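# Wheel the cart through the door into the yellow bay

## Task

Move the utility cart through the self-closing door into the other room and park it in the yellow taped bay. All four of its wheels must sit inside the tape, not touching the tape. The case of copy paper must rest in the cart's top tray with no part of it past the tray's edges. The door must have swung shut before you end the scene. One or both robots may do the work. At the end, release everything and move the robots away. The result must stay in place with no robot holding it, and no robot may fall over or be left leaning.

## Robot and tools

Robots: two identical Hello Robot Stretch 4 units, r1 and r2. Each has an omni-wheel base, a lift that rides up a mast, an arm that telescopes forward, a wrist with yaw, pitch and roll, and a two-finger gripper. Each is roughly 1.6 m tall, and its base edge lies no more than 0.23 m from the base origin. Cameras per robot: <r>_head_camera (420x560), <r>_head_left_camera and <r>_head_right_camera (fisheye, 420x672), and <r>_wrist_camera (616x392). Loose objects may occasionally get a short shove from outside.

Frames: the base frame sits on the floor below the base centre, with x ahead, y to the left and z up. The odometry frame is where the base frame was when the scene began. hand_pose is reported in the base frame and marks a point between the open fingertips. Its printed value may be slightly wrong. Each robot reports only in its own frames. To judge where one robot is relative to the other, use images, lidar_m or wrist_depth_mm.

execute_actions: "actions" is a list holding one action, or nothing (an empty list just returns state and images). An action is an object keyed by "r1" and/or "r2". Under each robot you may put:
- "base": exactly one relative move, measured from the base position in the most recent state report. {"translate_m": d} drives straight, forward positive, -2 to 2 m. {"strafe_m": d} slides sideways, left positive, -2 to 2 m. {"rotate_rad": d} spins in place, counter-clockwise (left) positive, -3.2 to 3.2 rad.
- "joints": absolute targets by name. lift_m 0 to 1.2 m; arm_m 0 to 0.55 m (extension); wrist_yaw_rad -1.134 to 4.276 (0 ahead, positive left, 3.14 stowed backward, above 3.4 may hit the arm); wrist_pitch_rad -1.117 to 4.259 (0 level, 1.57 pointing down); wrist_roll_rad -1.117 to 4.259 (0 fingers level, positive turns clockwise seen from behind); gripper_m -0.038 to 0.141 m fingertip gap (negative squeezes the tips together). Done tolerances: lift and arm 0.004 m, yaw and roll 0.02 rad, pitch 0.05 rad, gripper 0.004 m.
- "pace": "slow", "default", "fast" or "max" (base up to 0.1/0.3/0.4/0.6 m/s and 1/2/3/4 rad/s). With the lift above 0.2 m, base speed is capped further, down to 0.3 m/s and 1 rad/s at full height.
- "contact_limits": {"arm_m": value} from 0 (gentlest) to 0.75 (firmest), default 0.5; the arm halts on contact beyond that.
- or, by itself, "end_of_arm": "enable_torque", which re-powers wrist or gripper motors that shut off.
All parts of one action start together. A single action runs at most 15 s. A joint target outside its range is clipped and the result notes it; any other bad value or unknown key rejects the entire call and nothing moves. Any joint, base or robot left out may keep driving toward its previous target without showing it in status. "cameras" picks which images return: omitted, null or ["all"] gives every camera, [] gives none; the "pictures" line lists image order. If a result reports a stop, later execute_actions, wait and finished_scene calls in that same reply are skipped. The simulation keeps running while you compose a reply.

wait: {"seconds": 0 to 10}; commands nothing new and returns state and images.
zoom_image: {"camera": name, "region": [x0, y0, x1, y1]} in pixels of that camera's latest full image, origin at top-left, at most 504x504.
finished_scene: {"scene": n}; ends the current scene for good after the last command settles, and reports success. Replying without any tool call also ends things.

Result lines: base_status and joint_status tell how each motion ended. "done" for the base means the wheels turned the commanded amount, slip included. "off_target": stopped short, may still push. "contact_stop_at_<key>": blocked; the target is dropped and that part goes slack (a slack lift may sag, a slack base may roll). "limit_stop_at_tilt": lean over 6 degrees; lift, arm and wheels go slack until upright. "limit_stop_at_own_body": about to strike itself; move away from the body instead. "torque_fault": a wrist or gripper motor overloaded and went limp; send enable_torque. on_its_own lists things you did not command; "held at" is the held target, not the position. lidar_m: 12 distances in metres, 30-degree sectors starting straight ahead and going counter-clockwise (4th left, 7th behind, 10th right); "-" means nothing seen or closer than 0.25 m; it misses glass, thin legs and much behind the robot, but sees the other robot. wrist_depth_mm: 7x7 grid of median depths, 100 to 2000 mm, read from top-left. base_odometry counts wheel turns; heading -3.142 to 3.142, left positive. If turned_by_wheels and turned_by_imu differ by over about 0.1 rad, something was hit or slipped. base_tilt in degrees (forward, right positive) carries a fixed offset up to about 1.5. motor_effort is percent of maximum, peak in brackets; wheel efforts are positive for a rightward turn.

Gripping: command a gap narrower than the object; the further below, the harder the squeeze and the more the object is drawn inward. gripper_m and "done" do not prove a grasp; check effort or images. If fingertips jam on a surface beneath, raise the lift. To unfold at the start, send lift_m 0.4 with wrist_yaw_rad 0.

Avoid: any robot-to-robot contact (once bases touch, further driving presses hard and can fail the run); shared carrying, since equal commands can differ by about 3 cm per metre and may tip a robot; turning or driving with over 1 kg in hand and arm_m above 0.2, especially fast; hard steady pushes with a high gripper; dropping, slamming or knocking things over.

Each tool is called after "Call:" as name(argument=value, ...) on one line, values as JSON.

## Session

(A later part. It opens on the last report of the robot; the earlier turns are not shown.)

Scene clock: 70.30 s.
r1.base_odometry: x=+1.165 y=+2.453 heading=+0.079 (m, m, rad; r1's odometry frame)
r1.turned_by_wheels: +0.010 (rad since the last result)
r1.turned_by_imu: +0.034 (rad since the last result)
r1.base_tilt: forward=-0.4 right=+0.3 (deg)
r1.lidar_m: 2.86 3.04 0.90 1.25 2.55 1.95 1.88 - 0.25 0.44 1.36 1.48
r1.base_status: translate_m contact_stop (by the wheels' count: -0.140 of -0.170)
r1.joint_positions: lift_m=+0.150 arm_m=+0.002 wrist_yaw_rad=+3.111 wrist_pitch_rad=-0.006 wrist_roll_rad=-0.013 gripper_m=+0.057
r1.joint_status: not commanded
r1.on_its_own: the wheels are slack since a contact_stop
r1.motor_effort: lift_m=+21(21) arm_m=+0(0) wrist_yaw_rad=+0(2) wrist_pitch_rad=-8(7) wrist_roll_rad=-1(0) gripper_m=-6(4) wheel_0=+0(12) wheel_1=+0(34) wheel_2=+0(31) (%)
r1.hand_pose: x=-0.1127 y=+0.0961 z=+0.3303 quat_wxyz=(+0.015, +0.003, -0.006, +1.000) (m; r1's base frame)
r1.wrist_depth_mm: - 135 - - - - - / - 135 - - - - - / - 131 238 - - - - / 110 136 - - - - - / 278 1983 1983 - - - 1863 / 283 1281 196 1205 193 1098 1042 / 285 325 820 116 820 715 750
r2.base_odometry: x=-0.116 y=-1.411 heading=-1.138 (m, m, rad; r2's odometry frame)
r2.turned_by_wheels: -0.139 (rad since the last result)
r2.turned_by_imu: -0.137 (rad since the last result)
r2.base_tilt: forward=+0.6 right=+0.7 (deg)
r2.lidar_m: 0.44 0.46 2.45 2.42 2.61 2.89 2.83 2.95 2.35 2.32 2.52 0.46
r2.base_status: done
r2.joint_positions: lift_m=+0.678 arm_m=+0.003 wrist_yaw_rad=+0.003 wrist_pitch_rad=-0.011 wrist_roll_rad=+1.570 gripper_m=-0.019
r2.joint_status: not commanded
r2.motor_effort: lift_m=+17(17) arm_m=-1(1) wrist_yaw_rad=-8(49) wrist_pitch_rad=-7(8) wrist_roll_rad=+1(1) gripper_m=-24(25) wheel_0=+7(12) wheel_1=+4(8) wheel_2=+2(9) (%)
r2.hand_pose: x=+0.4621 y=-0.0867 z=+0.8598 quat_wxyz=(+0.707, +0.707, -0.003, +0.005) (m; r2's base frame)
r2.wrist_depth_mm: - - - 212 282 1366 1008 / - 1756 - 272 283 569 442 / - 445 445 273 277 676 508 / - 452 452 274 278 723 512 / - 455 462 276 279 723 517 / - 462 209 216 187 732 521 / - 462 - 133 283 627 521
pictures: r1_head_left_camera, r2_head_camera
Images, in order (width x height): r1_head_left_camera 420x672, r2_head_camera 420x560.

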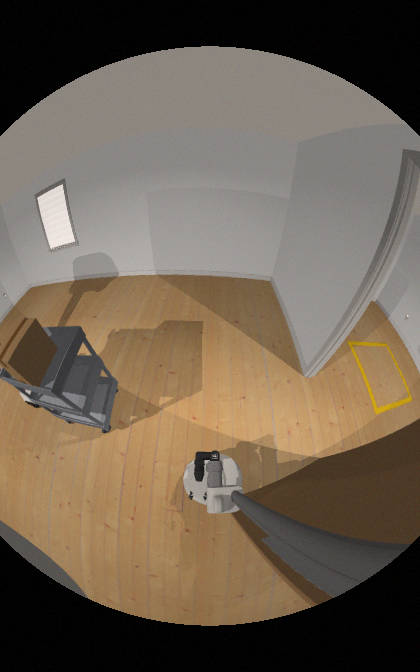

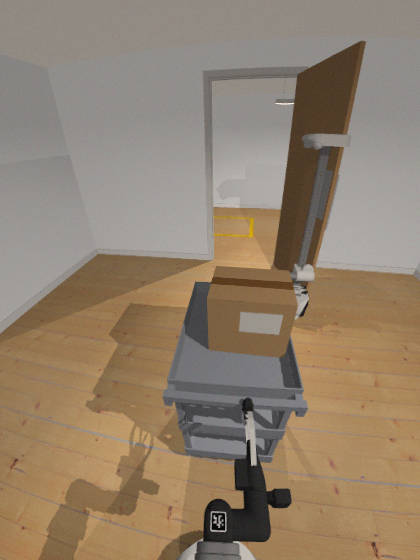

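Call:
execute_actions(actions=[{"r1":{"base":{"strafe_m":0.04},"pace":"slow"},"r2":{"base":{"strafe_m":0.165},"pace":"slow"}}], cameras=[])

Call:
execute_actions(actions=[{"r1":{"base":{"translate_m":-0.03},"pace":"slow"},"r2":{"base":{"rotate_rad":-0.155},"pace":"slow"}}], cameras=[])

Call:
execute_actions(actions=[{"r2":{"base":{"translate_m":0.5}}}], cameras=["r1_head_left_camera","r2_head_camera","r2_head_right_camera"])

Scene clock: 76.63 s.
r1.base_odometry: x=+1.162 y=+2.493 heading=+0.079 (m, m, rad; r1's odometry frame)
r1.turned_by_wheels: +0.000 (rad since the last result)
r1.turned_by_imu: +0.000 (rad since the last result)
r1.base_tilt: forward=-0.5 right=+0.4 (deg)
r1.lidar_m: 2.85 1.11 0.93 4.81 2.54 1.94 1.88 0.25 0.25 0.44 1.39 1.53
r1.base_status: done
r1.joint_positions: lift_m=+0.150 arm_m=+0.002 wrist_yaw_rad=+3.111 wrist_pitch_rad=-0.006 wrist_roll_rad=-0.013 gripper_m=+0.057
r1.joint_status: not commanded
r1.motor_effort: lift_m=+21(20) arm_m=-1(0) wrist_yaw_rad=+0(2) wrist_pitch_rad=-7(8) wrist_roll_rad=-1(0) gripper_m=-4(4) wheel_0=-4(10) wheel_1=+2(7) wheel_2=+0(3) (%)
r1.hand_pose: x=-0.1127 y=+0.0961 z=+0.3303 quat_wxyz=(+0.015, +0.003, -0.006, +1.000) (m; r1's base frame)
r1.wrist_depth_mm: - 136 - - - - - / - 135 - - - - - / - 131 237 - - - - / 110 136 - - - - - / 276 1983 - - - - 1921 / 306 1255 196 1229 193 1098 1042 / 554 809 809 117 809 715 750
r2.base_odometry: x=+0.033 y=-1.342 heading=-1.138 (m, m, rad; r2's odometry frame)
r2.turned_by_wheels: +0.000 (rad since the last result)
r2.turned_by_imu: -0.001 (rad since the last result)
r2.base_tilt: forward=+0.6 right=+0.8 (deg)
r2.lidar_m: 0.47 0.54 2.29 2.25 2.44 2.88 2.83 3.07 2.53 2.49 2.71 0.44
r2.base_status: done
r2.joint_positions: lift_m=+0.678 arm_m=+0.003 wrist_yaw_rad=-0.007 wrist_pitch_rad=-0.011 wrist_roll_rad=+1.570 gripper_m=-0.019
r2.joint_status: not commanded
r2.on_its_own: wrist_yaw_rad is at rest, and its effort (+19) is outside its rest range (-13 to +13)
r2.motor_effort: lift_m=+17(17) arm_m=-1(1) wrist_yaw_rad=+19(28) wrist_pitch_rad=-7(8) wrist_roll_rad=+1(1) gripper_m=-24(23) wheel_0=-6(12) wheel_1=+2(8) wheel_2=-2(2) (%)
r2.hand_pose: x=+0.4613 y=-0.0894 z=+0.8598 quat_wxyz=(+0.707, +0.707, -0.006, +0.002) (m; r2's base frame)
r2.wrist_depth_mm: 1808 1708 1808 182 240 248 251 / - 413 415 240 247 676 508 / - 424 433 197 259 715 512 / - 445 452 203 270 723 512 / - 473 466 212 281 732 517 / - - 208 215 187 683 517 / - - - 134 - 569 512
pictures: none
No camera images: the call's "cameras" was empty. Leave "cameras" out to get every camera's image.

Scene clock: 78.00 s.
r1.base_odometry: x=+1.133 y=+2.491 heading=+0.078 (m, m, rad; r1's odometry frame)
r1.turned_by_wheels: -0.001 (rad since the last result)
r1.turned_by_imu: +0.023 (rad since the last result)
r1.base_tilt: forward=-0.5 right=+0.4 (deg)
r1.lidar_m: 2.88 1.11 0.93 4.80 2.48 1.92 1.87 0.25 0.25 0.44 1.42 1.60
r1.base_status: done
r1.joint_positions: lift_m=+0.150 arm_m=+0.002 wrist_yaw_rad=+3.111 wrist_pitch_rad=-0.006 wrist_roll_rad=-0.013 gripper_m=+0.057
r1.joint_status: not commanded
r1.motor_effort: lift_m=+21(22) arm_m=+0(0) wrist_yaw_rad=+0(1) wrist_pitch_rad=-7(8) wrist_roll_rad=+0(0) gripper_m=-7(6) wheel_0=-3(7) wheel_1=-32(33) wheel_2=+23(23) (%)
r1.hand_pose: x=-0.1127 y=+0.0961 z=+0.3302 quat_wxyz=(+0.015, +0.003, -0.006, +1.000) (m; r1's base frame)
r1.wrist_depth_mm: - 135 1983 - - 1983 - / - 135 1983 - 1983 1983 1983 / - 131 238 - - 1983 - / 110 136 - 1983 - - 1983 / 274 1983 - - 1983 1983 1921 / 307 1281 196 1229 193 1078 1025 / 554 809 820 116 820 715 750
r2.base_odometry: x=+0.033 y=-1.342 heading=-1.292 (m, m, rad; r2's odometry frame)
r2.turned_by_wheels: -0.154 (rad since the last result)
r2.turned_by_imu: -0.152 (rad since the last result)
r2.base_tilt: forward=+0.6 right=+0.8 (deg)
r2.lidar_m: 0.44 0.47 2.37 2.26 2.32 2.96 2.83 2.91 2.60 2.47 2.58 0.48
r2.base_status: done
r2.joint_positions: lift_m=+0.678 arm_m=+0.003 wrist_yaw_rad=+0.005 wrist_pitch_rad=-0.011 wrist_roll_rad=+1.570 gripper_m=-0.019
r2.joint_status: not commanded
r2.on_its_own: wrist_yaw_rad is at rest, and its effort (-14) is outside its rest range (-13 to +13)
r2.motor_effort: lift_m=+17(17) arm_m=-1(1) wrist_yaw_rad=-14(48) wrist_pitch_rad=-7(7) wrist_roll_rad=+1(2) gripper_m=-24(26) wheel_0=+7(13) wheel_1=+3(8) wheel_2=+3(13) (%)
r2.hand_pose: x=+0.4623 y=-0.0861 z=+0.8598 quat_wxyz=(+0.707, +0.707, -0.002, +0.006) (m; r2's base frame)
r2.wrist_depth_mm: - - - 215 - 1499 1042 / - - 1921 267 283 1336 433 / - 449 452 276 866 707 508 / - 452 452 276 281 723 504 / - 455 459 278 279 732 521 / - 462 210 216 186 741 517 / - 462 469 134 281 627 517
pictures: none
No camera images: the call's "cameras" was empty. Leave "cameras" out to get every camera's image.

Scene clock: 81.13 s.
r1.base_odometry: x=+1.133 y=+2.491 heading=+0.078 (m, m, rad; r1's odometry frame)
r1.turned_by_wheels: +0.000 (rad since the last result)
r1.turned_by_imu: +0.000 (rad since the last result)
r1.base_tilt: forward=-0.3 right=+0.1 (deg)
r1.lidar_m: 2.87 0.59 0.66 4.80 2.45 1.91 1.88 0.25 0.25 0.45 1.38 1.60
r1.base_status: not commanded
r1.joint_positions: lift_m=+0.150 arm_m=+0.002 wrist_yaw_rad=+3.111 wrist_pitch_rad=-0.006 wrist_roll_rad=-0.013 gripper_m=+0.057
r1.joint_status: not commanded
r1.motor_effort: lift_m=+21(21) arm_m=+0(0) wrist_yaw_rad=-1(0) wrist_pitch_rad=-8(8) wrist_roll_rad=+0(0) gripper_m=-4(6) wheel_0=-3(3) wheel_1=-32(33) wheel_2=+23(23) (%)
r1.hand_pose: x=-0.1127 y=+0.0961 z=+0.3302 quat_wxyz=(+0.015, +0.003, -0.006, +1.000) (m; r1's base frame)
r1.wrist_depth_mm: - 135 - 1983 - - - / - 136 - 1983 1983 - 1983 / - 131 237 - - 1983 1983 / 110 136 - - - 1983 - / 276 - - 1983 - - 1863 / 307 1281 196 1229 193 1118 1042 / 549 820 809 116 820 715 750
r2.base_odometry: x=+0.171 y=-1.823 heading=-1.292 (m, m, rad; r2's odometry frame)
r2.turned_by_wheels: +0.000 (rad since the last result)
r2.turned_by_imu: +0.016 (rad since the last result)
r2.base_tilt: forward=+0.6 right=+0.8 (deg)
r2.lidar_m: 0.38 0.36 2.37 2.26 2.36 3.18 3.37 3.42 2.59 2.47 2.57 0.45
r2.base_status: done
r2.joint_positions: lift_m=+0.678 arm_m=+0.002 wrist_yaw_rad=-0.001 wrist_pitch_rad=-0.011 wrist_roll_rad=+1.570 gripper_m=-0.020
r2.joint_status: not commanded
r2.motor_effort: lift_m=+19(19) arm_m=+0(1) wrist_yaw_rad=+3(60) wrist_pitch_rad=-10(17) wrist_roll_rad=-1(1) gripper_m=-15(26) wheel_0=+1(12) wheel_1=+2(8) wheel_2=+0(22) (%)
r2.hand_pose: x=+0.4617 y=-0.0876 z=+0.8594 quat_wxyz=(+0.707, +0.707, -0.004, +0.003) (m; r2's base frame)
r2.wrist_depth_mm: 1366 - - 208 1281 1182 1060 / 1499 1308 1576 201 270 294 304 / - 1921 1863 252 262 1308 477 / - 427 430 187 250 691 512 / - 418 424 182 243 732 517 / - 404 410 176 234 741 521 / - 399 397 147 227 661 525
pictures: r1_head_left_camera, r2_head_camera, r2_head_right_camera
Images, in order (width x height): r1_head_left_camera 420x672, r2_head_camera 420x560, r2_head_right_camera 420x672.

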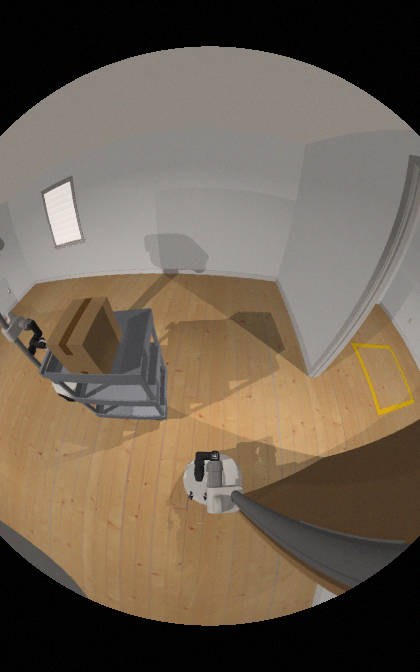

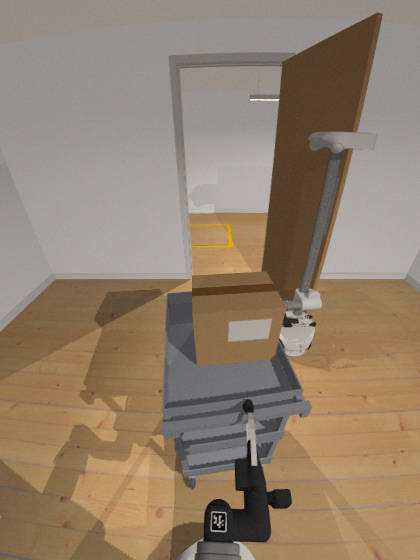

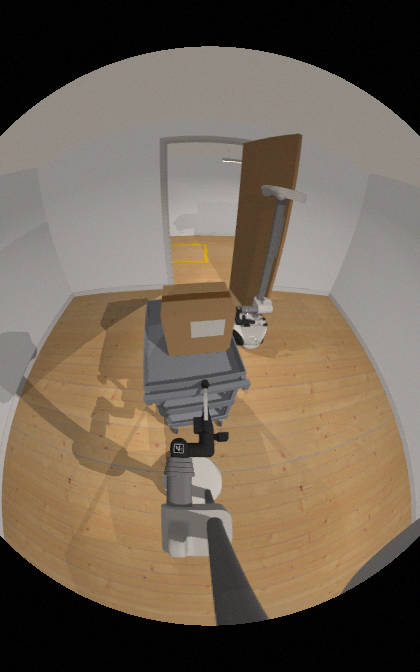

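Call:
execute_actions(actions=[{"r1":{"base":{"translate_m":0.01},"pace":"slow"},"r2":{"joints":{"gripper_m":0.06}}}], cameras=[])

Call:
execute_actions(actions=[{"r2":{"base":{"translate_m":-0.045}}}], cameras=[])

Call:
execute_actions(actions=[{"r2":{"joints":{"gripper_m":-0.038}}}], cameras=["r2_wrist_camera"])

Call:
execute_actions(actions=[{"r2":{"base":{"strafe_m":0.27},"pace":"slow"}}], cameras=[])

Call:
execute_actions(actions=[{"r2":{"base":{"rotate_rad":-0.13},"pace":"slow"}}], cameras=["r2_head_camera"])

Scene clock: 89.13 s.
r1.base_odometry: x=+1.143 y=+2.492 heading=+0.078 (m, m, rad; r1's odometry frame)
r1.turned_by_wheels: +0.001 (rad since the last result)
r1.turned_by_imu: +0.000 (rad since the last result)
r1.base_tilt: forward=-0.4 right=+0.3 (deg)
r1.lidar_m: 2.88 0.58 0.64 4.79 2.49 1.93 1.89 1.44 0.25 0.46 1.41 1.58
r1.base_status: done
r1.joint_positions: lift_m=+0.150 arm_m=+0.002 wrist_yaw_rad=+3.111 wrist_pitch_rad=-0.006 wrist_roll_rad=-0.013 gripper_m=+0.057
r1.joint_status: not commanded
r1.motor_effort: lift_m=+21(21) arm_m=+0(0) wrist_yaw_rad=-1(0) wrist_pitch_rad=-8(8) wrist_roll_rad=-1(0) gripper_m=-5(7) wheel_0=+5(8) wheel_1=+2(29) wheel_2=-1(22) (%)
r1.hand_pose: x=-0.1127 y=+0.0961 z=+0.3303 quat_wxyz=(+0.015, +0.003, -0.006, +1.000) (m; r1's base frame)
r1.wrist_depth_mm: - 135 1983 - - - - / - 135 - - - - - / - 131 238 - 1983 - - / 110 136 1983 1983 - - - / 277 - - 1983 1983 - 1921 / 303 1281 195 1229 193 1098 1042 / 549 809 820 116 831 715 750
r2.base_odometry: x=+0.171 y=-1.823 heading=-1.292 (m, m, rad; r2's odometry frame)
r2.turned_by_wheels: +0.000 (rad since the last result)
r2.turned_by_imu: +0.000 (rad since the last result)
r2.base_tilt: forward=+0.6 right=+0.8 (deg)
r2.lidar_m: 0.37 0.37 2.36 2.25 2.35 3.18 3.37 3.43 2.57 2.48 2.58 0.44
r2.base_status: not commanded
r2.joint_positions: lift_m=+0.678 arm_m=+0.002 wrist_yaw_rad=-0.002 wrist_pitch_rad=-0.011 wrist_roll_rad=+1.570 gripper_m=+0.060
r2.joint_status: all done
r2.motor_effort: lift_m=+19(19) arm_m=+0(0) wrist_yaw_rad=+7(7) wrist_pitch_rad=-8(10) wrist_roll_rad=+1(0) gripper_m=-1(19) wheel_0=+1(1) wheel_1=+2(2) wheel_2=+0(0) (%)
r2.hand_pose: x=+0.4616 y=-0.0881 z=+0.8596 quat_wxyz=(+0.707, +0.707, -0.005, +0.003) (m; r2's base frame)
r2.wrist_depth_mm: - - - 216 1308 1182 1042 / 1430 1336 1618 267 276 296 304 / - 1921 1983 259 267 1281 477 / - 433 433 193 257 683 512 / - 427 424 187 248 723 508 / - 415 418 180 239 732 517 / - 402 399 131 230 661 525
pictures: none
No camera images: the call's "cameras" was empty. Leave "cameras" out to get every camera's image.

Scene clock: 90.27 s.
r1.base_odometry: x=+1.143 y=+2.492 heading=+0.078 (m, m, rad; r1's odometry frame)
r1.turned_by_wheels: +0.000 (rad since the last result)
r1.turned_by_imu: +0.000 (rad since the last result)
r1.base_tilt: forward=-0.3 right=+0.3 (deg)
r1.lidar_m: 2.87 0.57 0.62 4.80 2.48 1.93 1.88 1.43 0.25 0.46 1.39 1.58
r1.base_status: not commanded
r1.joint_positions: lift_m=+0.150 arm_m=+0.002 wrist_yaw_rad=+3.111 wrist_pitch_rad=-0.006 wrist_roll_rad=-0.013 gripper_m=+0.057
r1.joint_status: not commanded
r1.motor_effort: lift_m=+21(21) arm_m=+0(0) wrist_yaw_rad=+0(0) wrist_pitch_rad=-8(8) wrist_roll_rad=+0(0) gripper_m=-6(4) wheel_0=+5(5) wheel_1=+2(2) wheel_2=-1(1) (%)
r1.hand_pose: x=-0.1127 y=+0.0961 z=+0.3303 quat_wxyz=(+0.015, +0.003, -0.006, +1.000) (m; r1's base frame)
r1.wrist_depth_mm: - 136 1983 - 1983 1983 - / - 135 - - 1983 - - / - 131 238 - 1983 - 1983 / 110 136 - - - - - / 276 - - 1983 1983 1983 1921 / 303 1281 196 1229 193 1078 1042 / 549 809 809 116 820 715 750
r2.base_odometry: x=+0.158 y=-1.779 heading=-1.293 (m, m, rad; r2's odometry frame)
r2.turned_by_wheels: +0.000 (rad since the last result)
r2.turned_by_imu: +0.000 (rad since the last result)
r2.base_tilt: forward=+0.6 right=+0.7 (deg)
r2.lidar_m: 0.40 0.42 2.36 2.26 2.35 3.17 3.31 3.38 2.60 2.49 2.57 0.48
r2.base_status: done
r2.joint_positions: lift_m=+0.678 arm_m=+0.002 wrist_yaw_rad=+0.000 wrist_pitch_rad=-0.011 wrist_roll_rad=+1.570 gripper_m=+0.060
r2.joint_status: not commanded
r2.motor_effort: lift_m=+19(20) arm_m=+0(0) wrist_yaw_rad=+0(7) wrist_pitch_rad=-8(9) wrist_roll_rad=+1(1) gripper_m=-3(5) wheel_0=-3(6) wheel_1=-2(6) wheel_2=-1(12) (%)
r2.hand_pose: x=+0.4617 y=-0.0875 z=+0.8596 quat_wxyz=(+0.707, +0.707, -0.004, +0.004) (m; r2's base frame)
r2.wrist_depth_mm: - - - 262 - 1281 1098 / 1430 1464 1661 285 332 336 345 / - 1983 1921 304 1255 1281 492 / - 480 484 293 904 723 508 / - 469 469 285 866 732 512 / - 459 212 224 198 732 521 / - 442 442 142 273 661 530
pictures: none
No camera images: the call's "cameras" was empty. Leave "cameras" out to get every camera's image.

Scene clock: 91.93 s.
r1.base_odometry: x=+1.143 y=+2.492 heading=+0.078 (m, m, rad; r1's odometry frame)
r1.turned_by_wheels: +0.000 (rad since the last result)
r1.turned_by_imu: +0.000 (rad since the last result)
r1.base_tilt: forward=-0.5 right=+0.3 (deg)
r1.lidar_m: 2.88 0.58 0.63 4.79 2.48 1.94 1.89 1.46 0.25 0.46 1.40 1.59
r1.base_status: not commanded
r1.joint_positions: lift_m=+0.150 arm_m=+0.002 wrist_yaw_rad=+3.111 wrist_pitch_rad=-0.006 wrist_roll_rad=-0.013 gripper_m=+0.057
r1.joint_status: not commanded
r1.motor_effort: lift_m=+21(21) arm_m=+0(0) wrist_yaw_rad=-1(0) wrist_pitch_rad=-8(8) wrist_roll_rad=+0(0) gripper_m=-4(6) wheel_0=+6(5) wheel_1=+2(2) wheel_2=+0(1) (%)
r1.hand_pose: x=-0.1127 y=+0.0961 z=+0.3303 quat_wxyz=(+0.015, +0.003, -0.006, +1.000) (m; r1's base frame)
r1.wrist_depth_mm: - 135 - 1983 - 1983 1983 / - 135 - - 1983 1983 - / - 131 238 - 1983 1983 - / 110 136 - - - - - / 276 1983 - - - - 1921 / 303 1281 196 1229 193 1098 1042 / 549 820 820 116 820 715 750
r2.base_odometry: x=+0.158 y=-1.779 heading=-1.293 (m, m, rad; r2's odometry frame)
r2.turned_by_wheels: +0.000 (rad since the last result)
r2.turned_by_imu: +0.000 (rad since the last result)
r2.base_tilt: forward=+0.6 right=+0.8 (deg)
r2.lidar_m: 0.41 0.42 2.37 2.26 2.35 3.17 3.32 3.37 2.59 2.47 2.57 0.48
r2.base_status: not commanded
r2.joint_positions: lift_m=+0.678 arm_m=+0.002 wrist_yaw_rad=+0.002 wrist_pitch_rad=-0.011 wrist_roll_rad=+1.570 gripper_m=-0.037
r2.joint_status: all done
r2.motor_effort: lift_m=+19(19) arm_m=+0(0) wrist_yaw_rad=-8(10) wrist_pitch_rad=-8(8) wrist_roll_rad=-1(0) gripper_m=-31(33) wheel_0=-3(3) wheel_1=-2(2) wheel_2=+0(1) (%)
r2.hand_pose: x=+0.4620 y=-0.0868 z=+0.8596 quat_wxyz=(+0.707, +0.707, -0.003, +0.005) (m; r2's base frame)
r2.wrist_depth_mm: - - - 252 - 1229 1098 / 1464 1366 1618 282 320 327 330 / - 1983 - 294 1255 1281 496 / - 462 473 287 891 723 517 / - 459 459 276 282 732 512 / - 452 203 211 182 699 521 / - 430 439 208 266 627 535
pictures: r2_wrist_camera
Images, in order (width x height): r2_wrist_camera 616x392.

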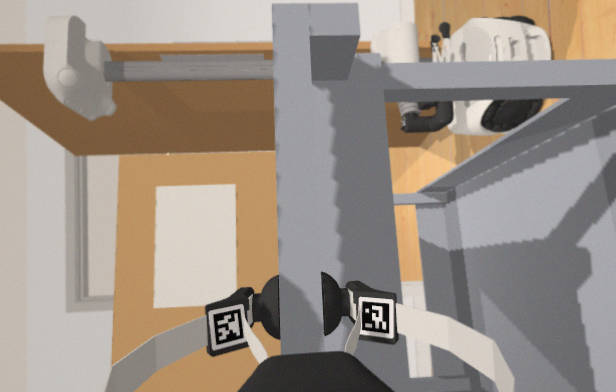

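Scene clock: 95.77 s.
r1.base_odometry: x=+1.143 y=+2.492 heading=+0.078 (m, m, rad; r1's odometry frame)
r1.turned_by_wheels: +0.000 (rad since the last result)
r1.turned_by_imu: +0.000 (rad since the last result)
r1.base_tilt: forward=-0.4 right=+0.3 (deg)
r1.lidar_m: 2.88 0.64 0.72 4.82 2.47 1.94 1.87 1.42 0.25 0.46 1.40 1.59
r1.base_status: not commanded
r1.joint_positions: lift_m=+0.150 arm_m=+0.002 wrist_yaw_rad=+3.111 wrist_pitch_rad=-0.006 wrist_roll_rad=-0.013 gripper_m=+0.057
r1.joint_status: not commanded
r1.motor_effort: lift_m=+21(21) arm_m=+0(0) wrist_yaw_rad=+1(0) wrist_pitch_rad=-7(7) wrist_roll_rad=-1(0) gripper_m=-5(7) wheel_0=+5(5) wheel_1=+2(2) wheel_2=-1(1) (%)
r1.hand_pose: x=-0.1127 y=+0.0961 z=+0.3303 quat_wxyz=(+0.015, +0.003, -0.006, +1.000) (m; r1's base frame)
r1.wrist_depth_mm: - 135 - - - - - / - 135 1983 1983 - - 1983 / - 131 238 1983 - - - / 110 136 1983 - - 1983 - / 276 - - - - 1983 1921 / 301 1281 196 1229 193 1098 1042 / 549 809 820 116 820 715 750
r2.base_odometry: x=+0.418 y=-1.706 heading=-1.293 (m, m, rad; r2's odometry frame)
r2.turned_by_wheels: -0.001 (rad since the last result)
r2.turned_by_imu: -0.002 (rad since the last result)
r2.base_tilt: forward=+0.6 right=+0.8 (deg)
r2.lidar_m: 0.45 0.52 2.07 1.99 2.06 2.79 3.32 3.40 2.88 2.76 2.84 0.43
r2.base_status: done
r2.joint_positions: lift_m=+0.678 arm_m=+0.002 wrist_yaw_rad=-0.004 wrist_pitch_rad=-0.011 wrist_roll_rad=+1.570 gripper_m=-0.037
r2.joint_status: not commanded
r2.motor_effort: lift_m=+19(19) arm_m=+0(0) wrist_yaw_rad=+11(28) wrist_pitch_rad=-8(8) wrist_roll_rad=-1(0) gripper_m=-28(30) wheel_0=-7(14) wheel_1=+2(6) wheel_2=-2(5) (%)
r2.hand_pose: x=+0.4614 y=-0.0887 z=+0.8596 quat_wxyz=(+0.707, +0.707, -0.006, +0.002) (m; r2's base frame)
r2.wrist_depth_mm: 1618 1397 1576 190 251 260 270 / - 415 424 252 257 699 504 / - 430 433 255 262 715 504 / - 449 449 207 270 715 512 / - 466 462 211 277 732 512 / - - 202 213 182 683 521 / - - - 216 291 554 508
pictures: none
No camera images: the call's "cameras" was empty. Leave "cameras" out to get every camera's image.

Scene clock: 96.77 s.
r1.base_odometry: x=+1.143 y=+2.492 heading=+0.078 (m, m, rad; r1's odometry frame)
r1.turned_by_wheels: +0.000 (rad since the last result)
r1.turned_by_imu: +0.000 (rad since the last result)
r1.base_tilt: forward=-0.6 right=+0.2 (deg)
r1.lidar_m: 2.87 0.64 0.71 4.80 2.50 1.94 1.88 1.45 0.25 0.44 1.40 1.59
r1.base_status: not commanded
r1.joint_positions: lift_m=+0.150 arm_m=+0.002 wrist_yaw_rad=+3.111 wrist_pitch_rad=-0.006 wrist_roll_rad=-0.013 gripper_m=+0.057
r1.joint_status: not commanded
r1.motor_effort: lift_m=+21(21) arm_m=+0(0) wrist_yaw_rad=+0(1) wrist_pitch_rad=-7(8) wrist_roll_rad=-1(0) gripper_m=-5(5) wheel_0=+5(5) wheel_1=+2(2) wheel_2=-1(0) (%)
r1.hand_pose: x=-0.1127 y=+0.0961 z=+0.3303 quat_wxyz=(+0.015, +0.003, -0.006, +1.000) (m; r1's base frame)
r1.wrist_depth_mm: - 135 1983 - - 1983 1983 / - 135 - - - 1983 - / - 131 238 - - - - / 110 136 1983 1983 - - - / 276 1983 1983 - 1983 1983 1983 / 303 1255 196 1229 193 1098 1042 / 544 809 809 116 820 715 750
r2.base_odometry: x=+0.418 y=-1.706 heading=-1.422 (m, m, rad; r2's odometry frame)
r2.turned_by_wheels: -0.129 (rad since the last result)
r2.turned_by_imu: -0.128 (rad since the last result)
r2.base_tilt: forward=+0.6 right=+0.8 (deg)
r2.lidar_m: 0.43 0.45 2.18 1.99 2.02 2.48 3.29 3.32 3.00 2.75 2.79 0.47
r2.base_status: done
r2.joint_positions: lift_m=+0.678 arm_m=+0.002 wrist_yaw_rad=+0.003 wrist_pitch_rad=-0.011 wrist_roll_rad=+1.570 gripper_m=-0.037
r2.joint_status: not commanded
r2.motor_effort: lift_m=+19(19) arm_m=+0(0) wrist_yaw_rad=-11(49) wrist_pitch_rad=-8(7) wrist_roll_rad=-2(1) gripper_m=-27(31) wheel_0=+4(10) wheel_1=+3(4) wheel_2=+4(14) (%)
r2.hand_pose: x=+0.4621 y=-0.0864 z=+0.8596 quat_wxyz=(+0.707, +0.707, -0.003, +0.005) (m; r2's base frame)
r2.wrist_depth_mm: - - - 221 293 1255 1042 / 1661 1464 1708 279 291 1281 455 / - 452 455 279 866 683 508 / - 455 455 277 279 715 512 / - 455 459 274 281 723 517 / - 459 203 214 182 691 521 / - 455 466 212 277 621 521
pictures: r2_head_camera
Images, in order (width x height): r2_head_camera 420x560.

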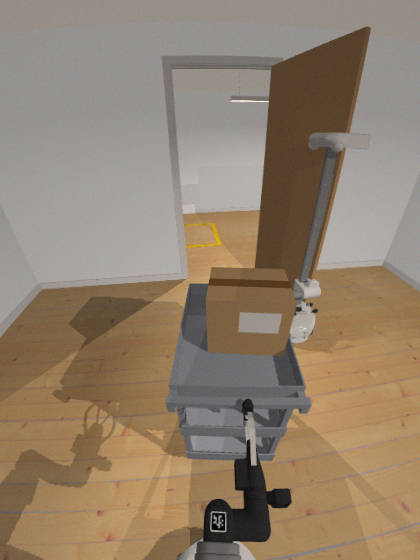

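Call:
execute_actions(actions=[{"r2":{"base":{"translate_m":0.5},"joints":{"wrist_yaw_rad":0.08},"pace":"slow"}}], cameras=["r2_head_camera","r1_head_left_camera"])

Scene clock: 105.90 s.
r1.base_odometry: x=+1.143 y=+2.492 heading=+0.078 (m, m, rad; r1's odometry frame)
r1.turned_by_wheels: +0.000 (rad since the last result)
r1.turned_by_imu: +0.000 (rad since the last result)
r1.base_tilt: forward=-0.5 right=+0.4 (deg)
r1.lidar_m: 0.56 0.58 1.03 4.80 2.49 1.92 1.88 1.44 0.25 0.47 1.38 1.59
r1.base_status: not commanded
r1.joint_positions: lift_m=+0.150 arm_m=+0.002 wrist_yaw_rad=+3.111 wrist_pitch_rad=-0.006 wrist_roll_rad=-0.013 gripper_m=+0.057
r1.joint_status: not commanded
r1.motor_effort: lift_m=+21(21) arm_m=+0(0) wrist_yaw_rad=+0(0) wrist_pitch_rad=-8(7) wrist_roll_rad=+0(0) gripper_m=-3(8) wheel_0=+5(5) wheel_1=+2(2) wheel_2=-1(1) (%)
r1.hand_pose: x=-0.1127 y=+0.0961 z=+0.3303 quat_wxyz=(+0.015, +0.003, -0.006, +1.000) (m; r1's base frame)
r1.wrist_depth_mm: - 135 - - 1983 - - / - 135 1983 1983 - 1983 1983 / - 131 238 1983 - 1983 - / 110 136 - - - - - / 276 - 1983 - 1983 - 1921 / 303 1255 196 1229 193 1098 1042 / 549 809 820 116 820 715 759
r2.base_odometry: x=+0.492 y=-2.200 heading=-1.422 (m, m, rad; r2's odometry frame)
r2.turned_by_wheels: +0.000 (rad since the last result)
r2.turned_by_imu: +0.001 (rad since the last result)
r2.base_tilt: forward=+0.6 right=+0.8 (deg)
r2.lidar_m: 0.40 0.38 2.25 2.07 2.08 2.58 3.78 3.78 2.93 2.68 2.71 0.50
r2.base_status: done
r2.joint_positions: lift_m=+0.678 arm_m=+0.002 wrist_yaw_rad=+0.080 wrist_pitch_rad=-0.012 wrist_roll_rad=+1.570 gripper_m=-0.037
r2.joint_status: all done
r2.motor_effort: lift_m=+19(19) arm_m=+0(0) wrist_yaw_rad=+0(54) wrist_pitch_rad=-7(8) wrist_roll_rad=-1(2) gripper_m=-27(30) wheel_0=+5(9) wheel_1=+4(9) wheel_2=-4(16) (%)
r2.hand_pose: x=+0.4678 y=-0.0642 z=+0.8597 quat_wxyz=(+0.707, +0.706, +0.024, +0.032) (m; r2's base frame)
r2.wrist_depth_mm: 1229 1255 1308 265 1336 1008 891 / 1499 1576 1537 279 330 340 342 / 1863 - - 300 - 1661 480 / - 473 480 289 878 691 512 / - 462 462 276 285 723 512 / 1661 445 204 209 182 691 521 / 1661 156 427 204 262 621 521
pictures: r1_head_left_camera, r2_head_camera
Images, in order (width x height): r1_head_left_camera 420x672, r2_head_camera 420x560.

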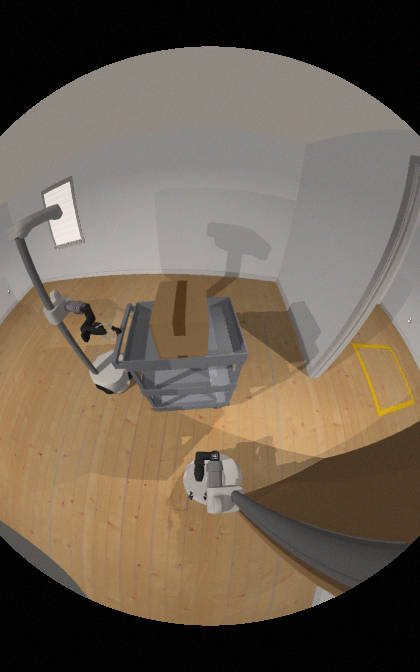

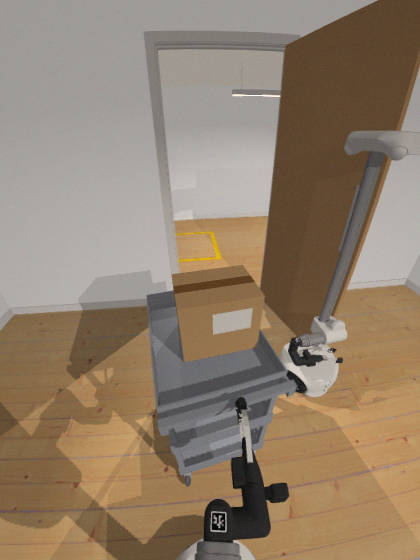

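Call:
execute_actions(actions=[{"r2":{"joints":{"gripper_m":0.13}}}], cameras=[])

Call:
execute_actions(actions=[{"r2":{"base":{"translate_m":-0.2},"pace":"fast"}}], cameras=[])

Call:
execute_actions(actions=[{"r2":{"base":{"strafe_m":0.65},"joints":{"wrist_yaw_rad":0,"lift_m":0.66},"pace":"fast"}}], cameras=[])

Call:
execute_actions(actions=[{"r2":{"base":{"rotate_rad":3.2},"pace":"fast"}}], cameras=[])

Call:
execute_actions(actions=[{"r2":{"base":{"translate_m":-1.75},"pace":"fast"}}], cameras=["r2_head_left_camera","r1_head_left_camera"])

Scene clock: 115.87 s.
r1.base_odometry: x=+1.143 y=+2.492 heading=+0.078 (m, m, rad; r1's odometry frame)
r1.turned_by_wheels: +0.000 (rad since the last result)
r1.turned_by_imu: +0.000 (rad since the last result)
r1.base_tilt: forward=-0.3 right=+0.2 (deg)
r1.lidar_m: 0.56 0.58 1.02 4.81 2.48 1.93 1.89 1.46 0.25 0.46 1.39 0.61
r1.base_status: not commanded
r1.joint_positions: lift_m=+0.150 arm_m=+0.002 wrist_yaw_rad=+3.111 wrist_pitch_rad=-0.006 wrist_roll_rad=-0.013 gripper_m=+0.057
r1.joint_status: not commanded
r1.motor_effort: lift_m=+21(21) arm_m=+0(0) wrist_yaw_rad=-1(1) wrist_pitch_rad=-8(8) wrist_roll_rad=-1(1) gripper_m=-7(7) wheel_0=+5(5) wheel_1=+2(2) wheel_2=-1(1) (%)
r1.hand_pose: x=-0.1127 y=+0.0961 z=+0.3303 quat_wxyz=(+0.015, +0.003, -0.006, +1.000) (m; r1's base frame)
r1.wrist_depth_mm: - 135 1983 - - - 1983 / - 135 - - 1983 - - / - 131 238 1983 - - - / 110 136 - - - - 1983 / 276 - - - - 1983 1863 / 303 1281 196 1229 193 1118 1060 / 549 809 820 116 820 715 750
r2.base_odometry: x=+0.492 y=-2.200 heading=-1.422 (m, m, rad; r2's odometry frame)
r2.turned_by_wheels: +0.000 (rad since the last result)
r2.turned_by_imu: +0.001 (rad since the last result)
r2.base_tilt: forward=+0.6 right=+0.8 (deg)
r2.lidar_m: 0.42 0.41 2.26 2.07 2.10 2.59 3.77 3.81 2.93 2.69 2.72 0.50
r2.base_status: not commanded
r2.joint_positions: lift_m=+0.678 arm_m=+0.002 wrist_yaw_rad=+0.080 wrist_pitch_rad=-0.012 wrist_roll_rad=+1.570 gripper_m=+0.130
r2.joint_status: all done
r2.motor_effort: lift_m=+19(19) arm_m=+0(0) wrist_yaw_rad=+0(4) wrist_pitch_rad=-7(7) wrist_roll_rad=+0(1) gripper_m=+0(25) wheel_0=+5(4) wheel_1=+4(4) wheel_2=-4(5) (%)
r2.hand_pose: x=+0.4678 y=-0.0642 z=+0.8597 quat_wxyz=(+0.707, +0.706, +0.024, +0.032) (m; r2's base frame)
r2.wrist_depth_mm: 1281 1255 1308 278 1308 1255 904 / 1499 1499 1537 285 345 349 359 / 1921 - - 312 - 1618 477 / - 488 488 298 891 683 512 / - 473 469 286 297 732 512 / 1756 445 452 222 276 647 521 / 1756 436 439 138 272 691 525
pictures: none
No camera images: the call's "cameras" was empty. Leave "cameras" out to get every camera's image.

Scene clock: 117.60 s.
r1.base_odometry: x=+1.143 y=+2.492 heading=+0.078 (m, m, rad; r1's odometry frame)
r1.turned_by_wheels: +0.000 (rad since the last result)
r1.turned_by_imu: +0.000 (rad since the last result)
r1.base_tilt: forward=-0.6 right=+0.3 (deg)
r1.lidar_m: 0.57 0.58 1.11 4.81 2.51 1.94 1.87 1.43 0.25 0.46 1.39 0.62
r1.base_status: not commanded
r1.joint_positions: lift_m=+0.150 arm_m=+0.002 wrist_yaw_rad=+3.111 wrist_pitch_rad=-0.006 wrist_roll_rad=-0.013 gripper_m=+0.057
r1.joint_status: not commanded
r1.motor_effort: lift_m=+21(21) arm_m=+0(0) wrist_yaw_rad=+0(1) wrist_pitch_rad=-8(8) wrist_roll_rad=+0(0) gripper_m=-4(5) wheel_0=+5(5) wheel_1=+2(2) wheel_2=-1(1) (%)
r1.hand_pose: x=-0.1127 y=+0.0961 z=+0.3303 quat_wxyz=(+0.015, +0.003, -0.006, +1.000) (m; r1's base frame)
r1.wrist_depth_mm: - 135 - 1983 1983 1983 - / - 135 - - - - 1983 / - 131 238 - - - 1983 / 110 136 1983 - - - 1983 / 276 - 1983 - 1983 1983 1921 / 303 1255 196 1205 193 1098 1042 / 549 809 820 116 820 715 759
r2.base_odometry: x=+0.462 y=-2.002 heading=-1.422 (m, m, rad; r2's odometry frame)
r2.turned_by_wheels: +0.000 (rad since the last result)
r2.turned_by_imu: +0.000 (rad since the last result)
r2.base_tilt: forward=+0.6 right=+0.8 (deg)
r2.lidar_m: 0.59 0.59 2.24 2.05 2.06 2.55 3.58 3.60 2.95 2.70 2.75 0.72
r2.base_status: done
r2.joint_positions: lift_m=+0.678 arm_m=+0.002 wrist_yaw_rad=+0.080 wrist_pitch_rad=-0.012 wrist_roll_rad=+1.570 gripper_m=+0.130
r2.joint_status: not commanded
r2.motor_effort: lift_m=+19(19) arm_m=+0(0) wrist_yaw_rad=-1(0) wrist_pitch_rad=-7(7) wrist_roll_rad=+0(1) gripper_m=+0(1) wheel_0=-1(6) wheel_1=-1(12) wheel_2=-1(9) (%)
r2.hand_pose: x=+0.4678 y=-0.0641 z=+0.8597 quat_wxyz=(+0.707, +0.706, +0.024, +0.032) (m; r2's base frame)
r2.wrist_depth_mm: 1078 1366 1366 1464 1430 1008 960 / 1618 1661 1708 1661 1708 1537 1060 / 1921 - - 512 - 544 559 / 1921 - 691 492 - 715 521 / 1863 - 654 477 1098 732 492 / 1921 1808 634 459 991 647 473 / 1863 1808 1863 138 1025 707 455
pictures: none
No camera images: the call's "cameras" was empty. Leave "cameras" out to get every camera's image.

Scene clock: 120.43 s.
r1.base_odometry: x=+1.143 y=+2.492 heading=+0.078 (m, m, rad; r1's odometry frame)
r1.turned_by_wheels: +0.000 (rad since the last result)
r1.turned_by_imu: +0.000 (rad since the last result)
r1.base_tilt: forward=-0.3 right=+0.3 (deg)
r1.lidar_m: 0.56 0.58 4.48 4.81 2.48 1.92 1.88 1.46 0.25 0.46 1.40 0.65
r1.base_status: not commanded
r1.joint_positions: lift_m=+0.150 arm_m=+0.002 wrist_yaw_rad=+3.111 wrist_pitch_rad=-0.006 wrist_roll_rad=-0.013 gripper_m=+0.057
r1.joint_status: not commanded
r1.motor_effort: lift_m=+21(21) arm_m=+0(0) wrist_yaw_rad=+0(0) wrist_pitch_rad=-8(8) wrist_roll_rad=-1(0) gripper_m=-6(6) wheel_0=+5(5) wheel_1=+2(2) wheel_2=-1(1) (%)
r1.hand_pose: x=-0.1127 y=+0.0961 z=+0.3303 quat_wxyz=(+0.015, +0.003, -0.006, +1.000) (m; r1's base frame)
r1.wrist_depth_mm: - 135 1983 - - - 1983 / - 135 - - - - - / - 131 238 - - 1983 1983 / 110 136 1983 - - - - / 277 - - 1983 1983 - 1921 / 303 1281 195 1229 193 1098 1042 / 549 820 820 117 820 707 759
r2.base_odometry: x=+1.105 y=-1.906 heading=-1.422 (m, m, rad; r2's odometry frame)
r2.turned_by_wheels: +0.000 (rad since the last result)
r2.turned_by_imu: +0.000 (rad since the last result)
r2.base_tilt: forward=+0.6 right=+0.8 (deg)
r2.lidar_m: 1.13 2.16 1.53 1.39 1.42 1.78 3.67 3.70 3.66 3.34 0.91 0.75
r2.base_status: done
r2.joint_positions: lift_m=+0.660 arm_m=+0.002 wrist_yaw_rad=+0.000 wrist_pitch_rad=-0.012 wrist_roll_rad=+1.570 gripper_m=+0.130
r2.joint_status: all done
r2.motor_effort: lift_m=+18(17) arm_m=+0(0) wrist_yaw_rad=-1(4) wrist_pitch_rad=-7(7) wrist_roll_rad=+0(1) gripper_m=+0(0) wheel_0=+1(13) wheel_1=-2(12) wheel_2=+0(4) (%)
r2.hand_pose: x=+0.4618 y=-0.0874 z=+0.8417 quat_wxyz=(+0.707, +0.707, -0.004, +0.004) (m; r2's base frame)
r2.wrist_depth_mm: - 1921 691 554 1060 603 842 / - - - 723 1098 750 878 / - - - 960 1008 1308 946 / 1863 - - 1921 1983 1618 1078 / 1756 1863 1983 1983 1983 1537 1098 / 1808 1756 1863 1808 1808 1397 1098 / 1808 1863 1708 138 1808 1499 1098
pictures: none
No camera images: the call's "cameras" was empty. Leave "cameras" out to get every camera's image.

Scene clock: 122.93 s.
r1.base_odometry: x=+1.143 y=+2.492 heading=+0.078 (m, m, rad; r1's odometry frame)
r1.turned_by_wheels: +0.000 (rad since the last result)
r1.turned_by_imu: +0.000 (rad since the last result)
r1.base_tilt: forward=-0.4 right=+0.4 (deg)
r1.lidar_m: 0.56 0.58 4.49 4.80 2.50 1.91 1.88 1.45 0.25 0.44 1.40 0.62
r1.base_status: not commanded
r1.joint_positions: lift_m=+0.150 arm_m=+0.002 wrist_yaw_rad=+3.111 wrist_pitch_rad=-0.006 wrist_roll_rad=-0.013 gripper_m=+0.057
r1.joint_status: not commanded
r1.motor_effort: lift_m=+21(21) arm_m=+0(0) wrist_yaw_rad=+0(0) wrist_pitch_rad=-8(8) wrist_roll_rad=+0(0) gripper_m=-7(6) wheel_0=+5(5) wheel_1=+2(2) wheel_2=-1(1) (%)
r1.hand_pose: x=-0.1127 y=+0.0961 z=+0.3303 quat_wxyz=(+0.015, +0.003, -0.006, +1.000) (m; r1's base frame)
r1.wrist_depth_mm: - 135 1983 - - - - / - 135 1983 - 1983 - 1983 / - 131 237 - - - - / 110 136 - 1983 - - - / 276 - - - - - 1921 / 303 1281 196 1229 193 1098 1042 / 554 809 809 116 809 715 750
r2.base_odometry: x=+1.105 y=-1.906 heading=+1.777 (m, m, rad; r2's odometry frame)
r2.turned_by_wheels: +3.200 (rad since the last result)
r2.turned_by_imu: +3.173 (rad since the last result)
r2.base_tilt: forward=+0.6 right=+0.8 (deg)
r2.lidar_m: 3.66 3.71 3.62 3.36 0.84 0.75 1.16 2.18 1.51 1.40 1.42 1.79
r2.base_status: done
r2.joint_positions: lift_m=+0.660 arm_m=+0.002 wrist_yaw_rad=+0.000 wrist_pitch_rad=-0.012 wrist_roll_rad=+1.570 gripper_m=+0.130
r2.joint_status: not commanded
r2.motor_effort: lift_m=+21(21) arm_m=+0(0) wrist_yaw_rad=-2(2) wrist_pitch_rad=-8(7) wrist_roll_rad=+0(0) gripper_m=+1(1) wheel_0=-1(11) wheel_1=-2(7) wheel_2=-2(11) (%)
r2.hand_pose: x=+0.4618 y=-0.0873 z=+0.8415 quat_wxyz=(+0.707, +0.707, -0.004, +0.004) (m; r2's base frame)
r2.wrist_depth_mm: 1921 - - - - 1537 1060 / - - - - - 1618 1078 / - - - - - 1576 1078 / - - - - - 1576 1098 / - - - - - 1576 1118 / - - - - - 1430 1118 / - - - 139 - 1499 1118
pictures: none
No camera images: the call's "cameras" was empty. Leave "cameras" out to get every camera's image.

Scene clock: 128.63 s.
r1.base_odometry: x=+1.143 y=+2.492 heading=+0.078 (m, m, rad; r1's odometry frame)
r1.turned_by_wheels: +0.000 (rad since the last result)
r1.turned_by_imu: +0.000 (rad since the last result)
r1.base_tilt: forward=-0.4 right=+0.6 (deg)
r1.lidar_m: 0.56 0.58 4.48 4.80 2.47 1.93 1.88 1.43 0.25 0.46 1.39 0.61
r1.base_status: not commanded
r1.joint_positions: lift_m=+0.150 arm_m=+0.002 wrist_yaw_rad=+3.111 wrist_pitch_rad=-0.006 wrist_roll_rad=-0.013 gripper_m=+0.057
r1.joint_status: not commanded
r1.motor_effort: lift_m=+21(21) arm_m=+0(0) wrist_yaw_rad=+0(0) wrist_pitch_rad=-8(8) wrist_roll_rad=+0(1) gripper_m=-5(6) wheel_0=+5(5) wheel_1=+2(2) wheel_2=-1(1) (%)
r1.hand_pose: x=-0.1127 y=+0.0961 z=+0.3303 quat_wxyz=(+0.015, +0.003, -0.006, +1.000) (m; r1's base frame)
r1.wrist_depth_mm: - 136 1983 - - - - / - 135 - - - - 1983 / - 131 237 - - - 1983 / 110 136 - - - - - / 274 - - - - - 1921 / 303 1255 196 1205 193 1098 1042 / 549 820 820 116 820 715 759
r2.base_odometry: x=+1.463 y=-3.619 heading=+1.777 (m, m, rad; r2's odometry frame)
r2.turned_by_wheels: +0.000 (rad since the last result)
r2.turned_by_imu: +0.000 (rad since the last result)
r2.base_tilt: forward=+0.6 right=+0.8 (deg)
r2.lidar_m: 4.37 0.61 0.65 1.22 1.24 0.46 0.41 0.42 0.55 1.18 1.62 2.04
r2.base_status: done
r2.joint_positions: lift_m=+0.660 arm_m=+0.002 wrist_yaw_rad=+0.000 wrist_pitch_rad=-0.012 wrist_roll_rad=+1.570 gripper_m=+0.130
r2.joint_status: not commanded
r2.motor_effort: lift_m=+21(21) arm_m=+0(0) wrist_yaw_rad=-1(2) wrist_pitch_rad=-8(7) wrist_roll_rad=+1(1) gripper_m=+1(1) wheel_0=-2(7) wheel_1=-2(9) wheel_2=-1(12) (%)
r2.hand_pose: x=+0.4618 y=-0.0874 z=+0.8415 quat_wxyz=(+0.707, +0.707, -0.004, +0.004) (m; r2's base frame)
r2.wrist_depth_mm: - - - - - 1537 1078 / - - - - - 1537 1078 / - - - - - 1537 1098 / - - - - - 1576 1078 / - - - - - 1576 1098 / - - - - - 1430 1078 / - - - 139 - 1499 1118
pictures: r1_head_left_camera, r2_head_left_camera
Images, in order (width x height): r1_head_left_camera 420x672, r2_head_left_camera 420x672.

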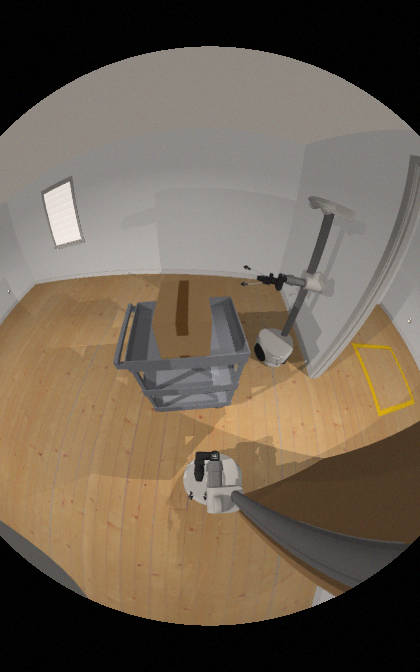

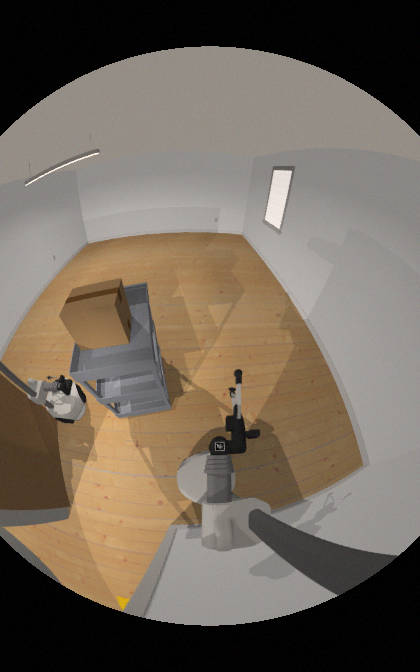

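Call:
execute_actions(actions=[{"r2":{"base":{"rotate_rad":0.11}}}], cameras=[])

Call:
execute_actions(actions=[{"r2":{"base":{"translate_m":-0.08}}}], cameras=[])

Call:
execute_actions(actions=[{"r2":{"base":{"strafe_m":0.55},"pace":"fast"}}], cameras=["r2_head_camera","r2_wrist_camera"])

Scene clock: 132.37 s.
r1.base_odometry: x=+1.143 y=+2.492 heading=+0.078 (m, m, rad; r1's odometry frame)
r1.turned_by_wheels: +0.000 (rad since the last result)
r1.turned_by_imu: +0.000 (rad since the last result)
r1.base_tilt: forward=-0.5 right=+0.3 (deg)
r1.lidar_m: 0.55 0.57 4.50 4.78 2.47 1.93 1.88 1.44 0.25 0.45 1.40 0.63
r1.base_status: not commanded
r1.joint_positions: lift_m=+0.150 arm_m=+0.002 wrist_yaw_rad=+3.111 wrist_pitch_rad=-0.006 wrist_roll_rad=-0.013 gripper_m=+0.057
r1.joint_status: not commanded
r1.motor_effort: lift_m=+21(21) arm_m=+0(0) wrist_yaw_rad=+0(0) wrist_pitch_rad=-8(8) wrist_roll_rad=+0(0) gripper_m=-7(5) wheel_0=+5(5) wheel_1=+2(2) wheel_2=-1(1) (%)
r1.hand_pose: x=-0.1127 y=+0.0961 z=+0.3303 quat_wxyz=(+0.015, +0.003, -0.006, +1.000) (m; r1's base frame)
r1.wrist_depth_mm: - 136 - - - - - / - 135 - - - - 1983 / - 131 237 - 1983 - - / 110 136 - 1983 1983 - - / 276 1983 1983 - - 1983 1921 / 303 1255 196 1205 193 1098 1042 / 549 820 831 117 809 715 750
r2.base_odometry: x=+1.463 y=-3.619 heading=+1.886 (m, m, rad; r2's odometry frame)
r2.turned_by_wheels: +0.110 (rad since the last result)
r2.turned_by_imu: +0.109 (rad since the last result)
r2.base_tilt: forward=+0.6 right=+0.7 (deg)
r2.lidar_m: 5.39 0.60 0.71 1.25 1.26 0.43 0.41 0.42 0.60 1.58 1.66 2.25
r2.base_status: done
r2.joint_positions: lift_m=+0.660 arm_m=+0.002 wrist_yaw_rad=+0.000 wrist_pitch_rad=-0.012 wrist_roll_rad=+1.570 gripper_m=+0.130
r2.joint_status: not commanded
r2.motor_effort: lift_m=+21(21) arm_m=+0(1) wrist_yaw_rad=-1(2) wrist_pitch_rad=-7(8) wrist_roll_rad=-1(0) gripper_m=-2(2) wheel_0=-3(8) wheel_1=-1(10) wheel_2=-2(4) (%)
r2.hand_pose: x=+0.4618 y=-0.0874 z=+0.8415 quat_wxyz=(+0.707, +0.707, -0.004, +0.004) (m; r2's base frame)
r2.wrist_depth_mm: - - - - - 1499 1042 / - - - - - 1576 1060 / - - - - - 1618 1078 / - - - - - 1537 1098 / - - - - - 1661 1118 / - - - - - 1366 1118 / - - - 139 - 1499 1098
pictures: none
No camera images: the call's "cameras" was empty. Leave "cameras" out to get every camera's image.

Scene clock: 133.77 s.
r1.base_odometry: x=+1.143 y=+2.492 heading=+0.078 (m, m, rad; r1's odometry frame)
r1.turned_by_wheels: +0.000 (rad since the last result)
r1.turned_by_imu: +0.000 (rad since the last result)
r1.base_tilt: forward=-0.5 right=+0.4 (deg)
r1.lidar_m: 0.55 0.56 4.50 4.81 2.48 1.92 1.88 1.44 0.25 0.44 1.39 0.62
r1.base_status: not commanded
r1.joint_positions: lift_m=+0.150 arm_m=+0.002 wrist_yaw_rad=+3.111 wrist_pitch_rad=-0.006 wrist_roll_rad=-0.013 gripper_m=+0.057
r1.joint_status: not commanded
r1.motor_effort: lift_m=+21(21) arm_m=+0(0) wrist_yaw_rad=+0(0) wrist_pitch_rad=-8(8) wrist_roll_rad=+1(1) gripper_m=-6(5) wheel_0=+5(5) wheel_1=+2(2) wheel_2=-1(1) (%)
r1.hand_pose: x=-0.1127 y=+0.0961 z=+0.3303 quat_wxyz=(+0.015, +0.003, -0.006, +1.000) (m; r1's base frame)
r1.wrist_depth_mm: - 135 - 1983 - - 1983 / - 135 1983 - - - 1983 / - 131 238 1983 - - - / 110 136 1983 - - - 1983 / 276 1983 - - - - 1863 / 303 1255 196 1229 194 1098 1025 / 549 809 820 116 831 715 750
r2.base_odometry: x=+1.488 y=-3.695 heading=+1.886 (m, m, rad; r2's odometry frame)
r2.turned_by_wheels: -0.001 (rad since the last result)
r2.turned_by_imu: +0.000 (rad since the last result)
r2.base_tilt: forward=+0.6 right=+0.8 (deg)
r2.lidar_m: 5.45 0.67 0.82 1.24 1.27 0.36 0.34 0.33 0.48 1.31 1.65 2.24
r2.base_status: done
r2.joint_positions: lift_m=+0.660 arm_m=+0.002 wrist_yaw_rad=+0.000 wrist_pitch_rad=-0.012 wrist_roll_rad=+1.570 gripper_m=+0.130
r2.joint_status: not commanded
r2.motor_effort: lift_m=+21(21) arm_m=+0(0) wrist_yaw_rad=-1(1) wrist_pitch_rad=-7(7) wrist_roll_rad=-1(1) gripper_m=-1(2) wheel_0=-4(7) wheel_1=-2(8) wheel_2=-2(11) (%)
r2.hand_pose: x=+0.4618 y=-0.0874 z=+0.8415 quat_wxyz=(+0.707, +0.707, -0.004, +0.004) (m; r2's base frame)
r2.wrist_depth_mm: - - - - - 1499 1060 / - - - - - 1576 1078 / - - - - - 1576 1060 / - - - - - 1618 1098 / - - - - - 1576 1098 / - - - - - 1397 1098 / - - - 138 - 1464 1042
pictures: none
No camera images: the call's "cameras" was empty. Leave "cameras" out to get every camera's image.

Scene clock: 136.33 s.
r1.base_odometry: x=+1.143 y=+2.492 heading=+0.078 (m, m, rad; r1's odometry frame)
r1.turned_by_wheels: +0.000 (rad since the last result)
r1.turned_by_imu: +0.000 (rad since the last result)
r1.base_tilt: forward=-0.6 right=+0.3 (deg)
r1.lidar_m: 0.56 0.58 4.48 4.80 2.50 1.94 1.88 1.44 0.25 0.43 0.78 0.64
r1.base_status: not commanded
r1.joint_positions: lift_m=+0.150 arm_m=+0.002 wrist_yaw_rad=+3.111 wrist_pitch_rad=-0.006 wrist_roll_rad=-0.013 gripper_m=+0.057
r1.joint_status: not commanded
r1.motor_effort: lift_m=+21(21) arm_m=+0(0) wrist_yaw_rad=+0(1) wrist_pitch_rad=-7(8) wrist_roll_rad=+0(1) gripper_m=-3(6) wheel_0=+5(6) wheel_1=+2(2) wheel_2=-1(1) (%)
r1.hand_pose: x=-0.1127 y=+0.0961 z=+0.3303 quat_wxyz=(+0.015, +0.003, -0.006, +1.000) (m; r1's base frame)
r1.wrist_depth_mm: - 135 1983 - 1983 - 1983 / - 135 - 1983 - 1983 - / - 131 238 - - - - / 110 136 - - - - - / 276 1983 1983 - 1983 - 1921 / 301 1255 196 1205 193 1078 1042 / 549 820 820 116 809 715 750
r2.base_odometry: x=+0.965 y=-3.865 heading=+1.886 (m, m, rad; r2's odometry frame)
r2.turned_by_wheels: +0.000 (rad since the last result)
r2.turned_by_imu: +0.000 (rad since the last result)
r2.base_tilt: forward=+0.6 right=+0.7 (deg)
r2.lidar_m: 0.56 0.79 0.77 0.71 0.69 3.41 3.33 0.41 0.48 1.32 2.23 0.63
r2.base_status: done
r2.joint_positions: lift_m=+0.660 arm_m=+0.002 wrist_yaw_rad=+0.000 wrist_pitch_rad=-0.012 wrist_roll_rad=+1.570 gripper_m=+0.130
r2.joint_status: not commanded
r2.motor_effort: lift_m=+21(21) arm_m=+0(0) wrist_yaw_rad=-1(1) wrist_pitch_rad=-7(7) wrist_roll_rad=+0(1) gripper_m=-1(1) wheel_0=+1(8) wheel_1=-2(15) wheel_2=+0(3) (%)
r2.hand_pose: x=+0.4618 y=-0.0874 z=+0.8415 quat_wxyz=(+0.707, +0.707, -0.004, +0.004) (m; r2's base frame)
r2.wrist_depth_mm: - - - - - 1537 1025 / - - - 418 442 452 427 / - - - 399 - 654 418 / - - - 382 1025 691 407 / - - 549 373 - 699 492 / - 539 530 362 946 621 492 / - 525 517 139 - 654 500
pictures: r2_head_camera, r2_wrist_camera
Images, in order (width x height): r2_head_camera 420x560, r2_wrist_camera 616x392.

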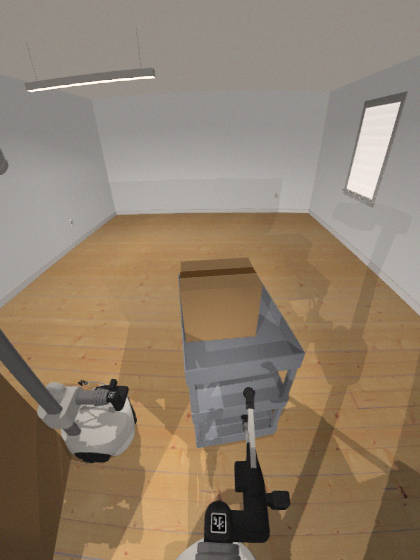

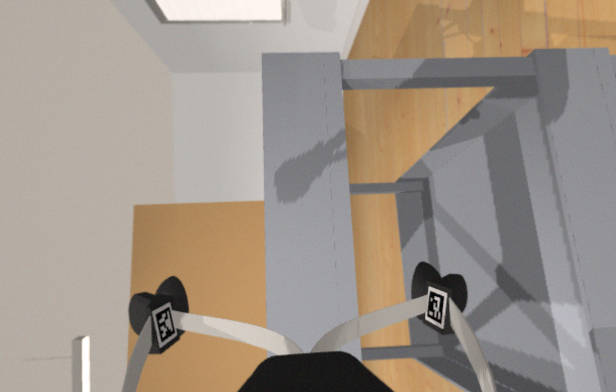

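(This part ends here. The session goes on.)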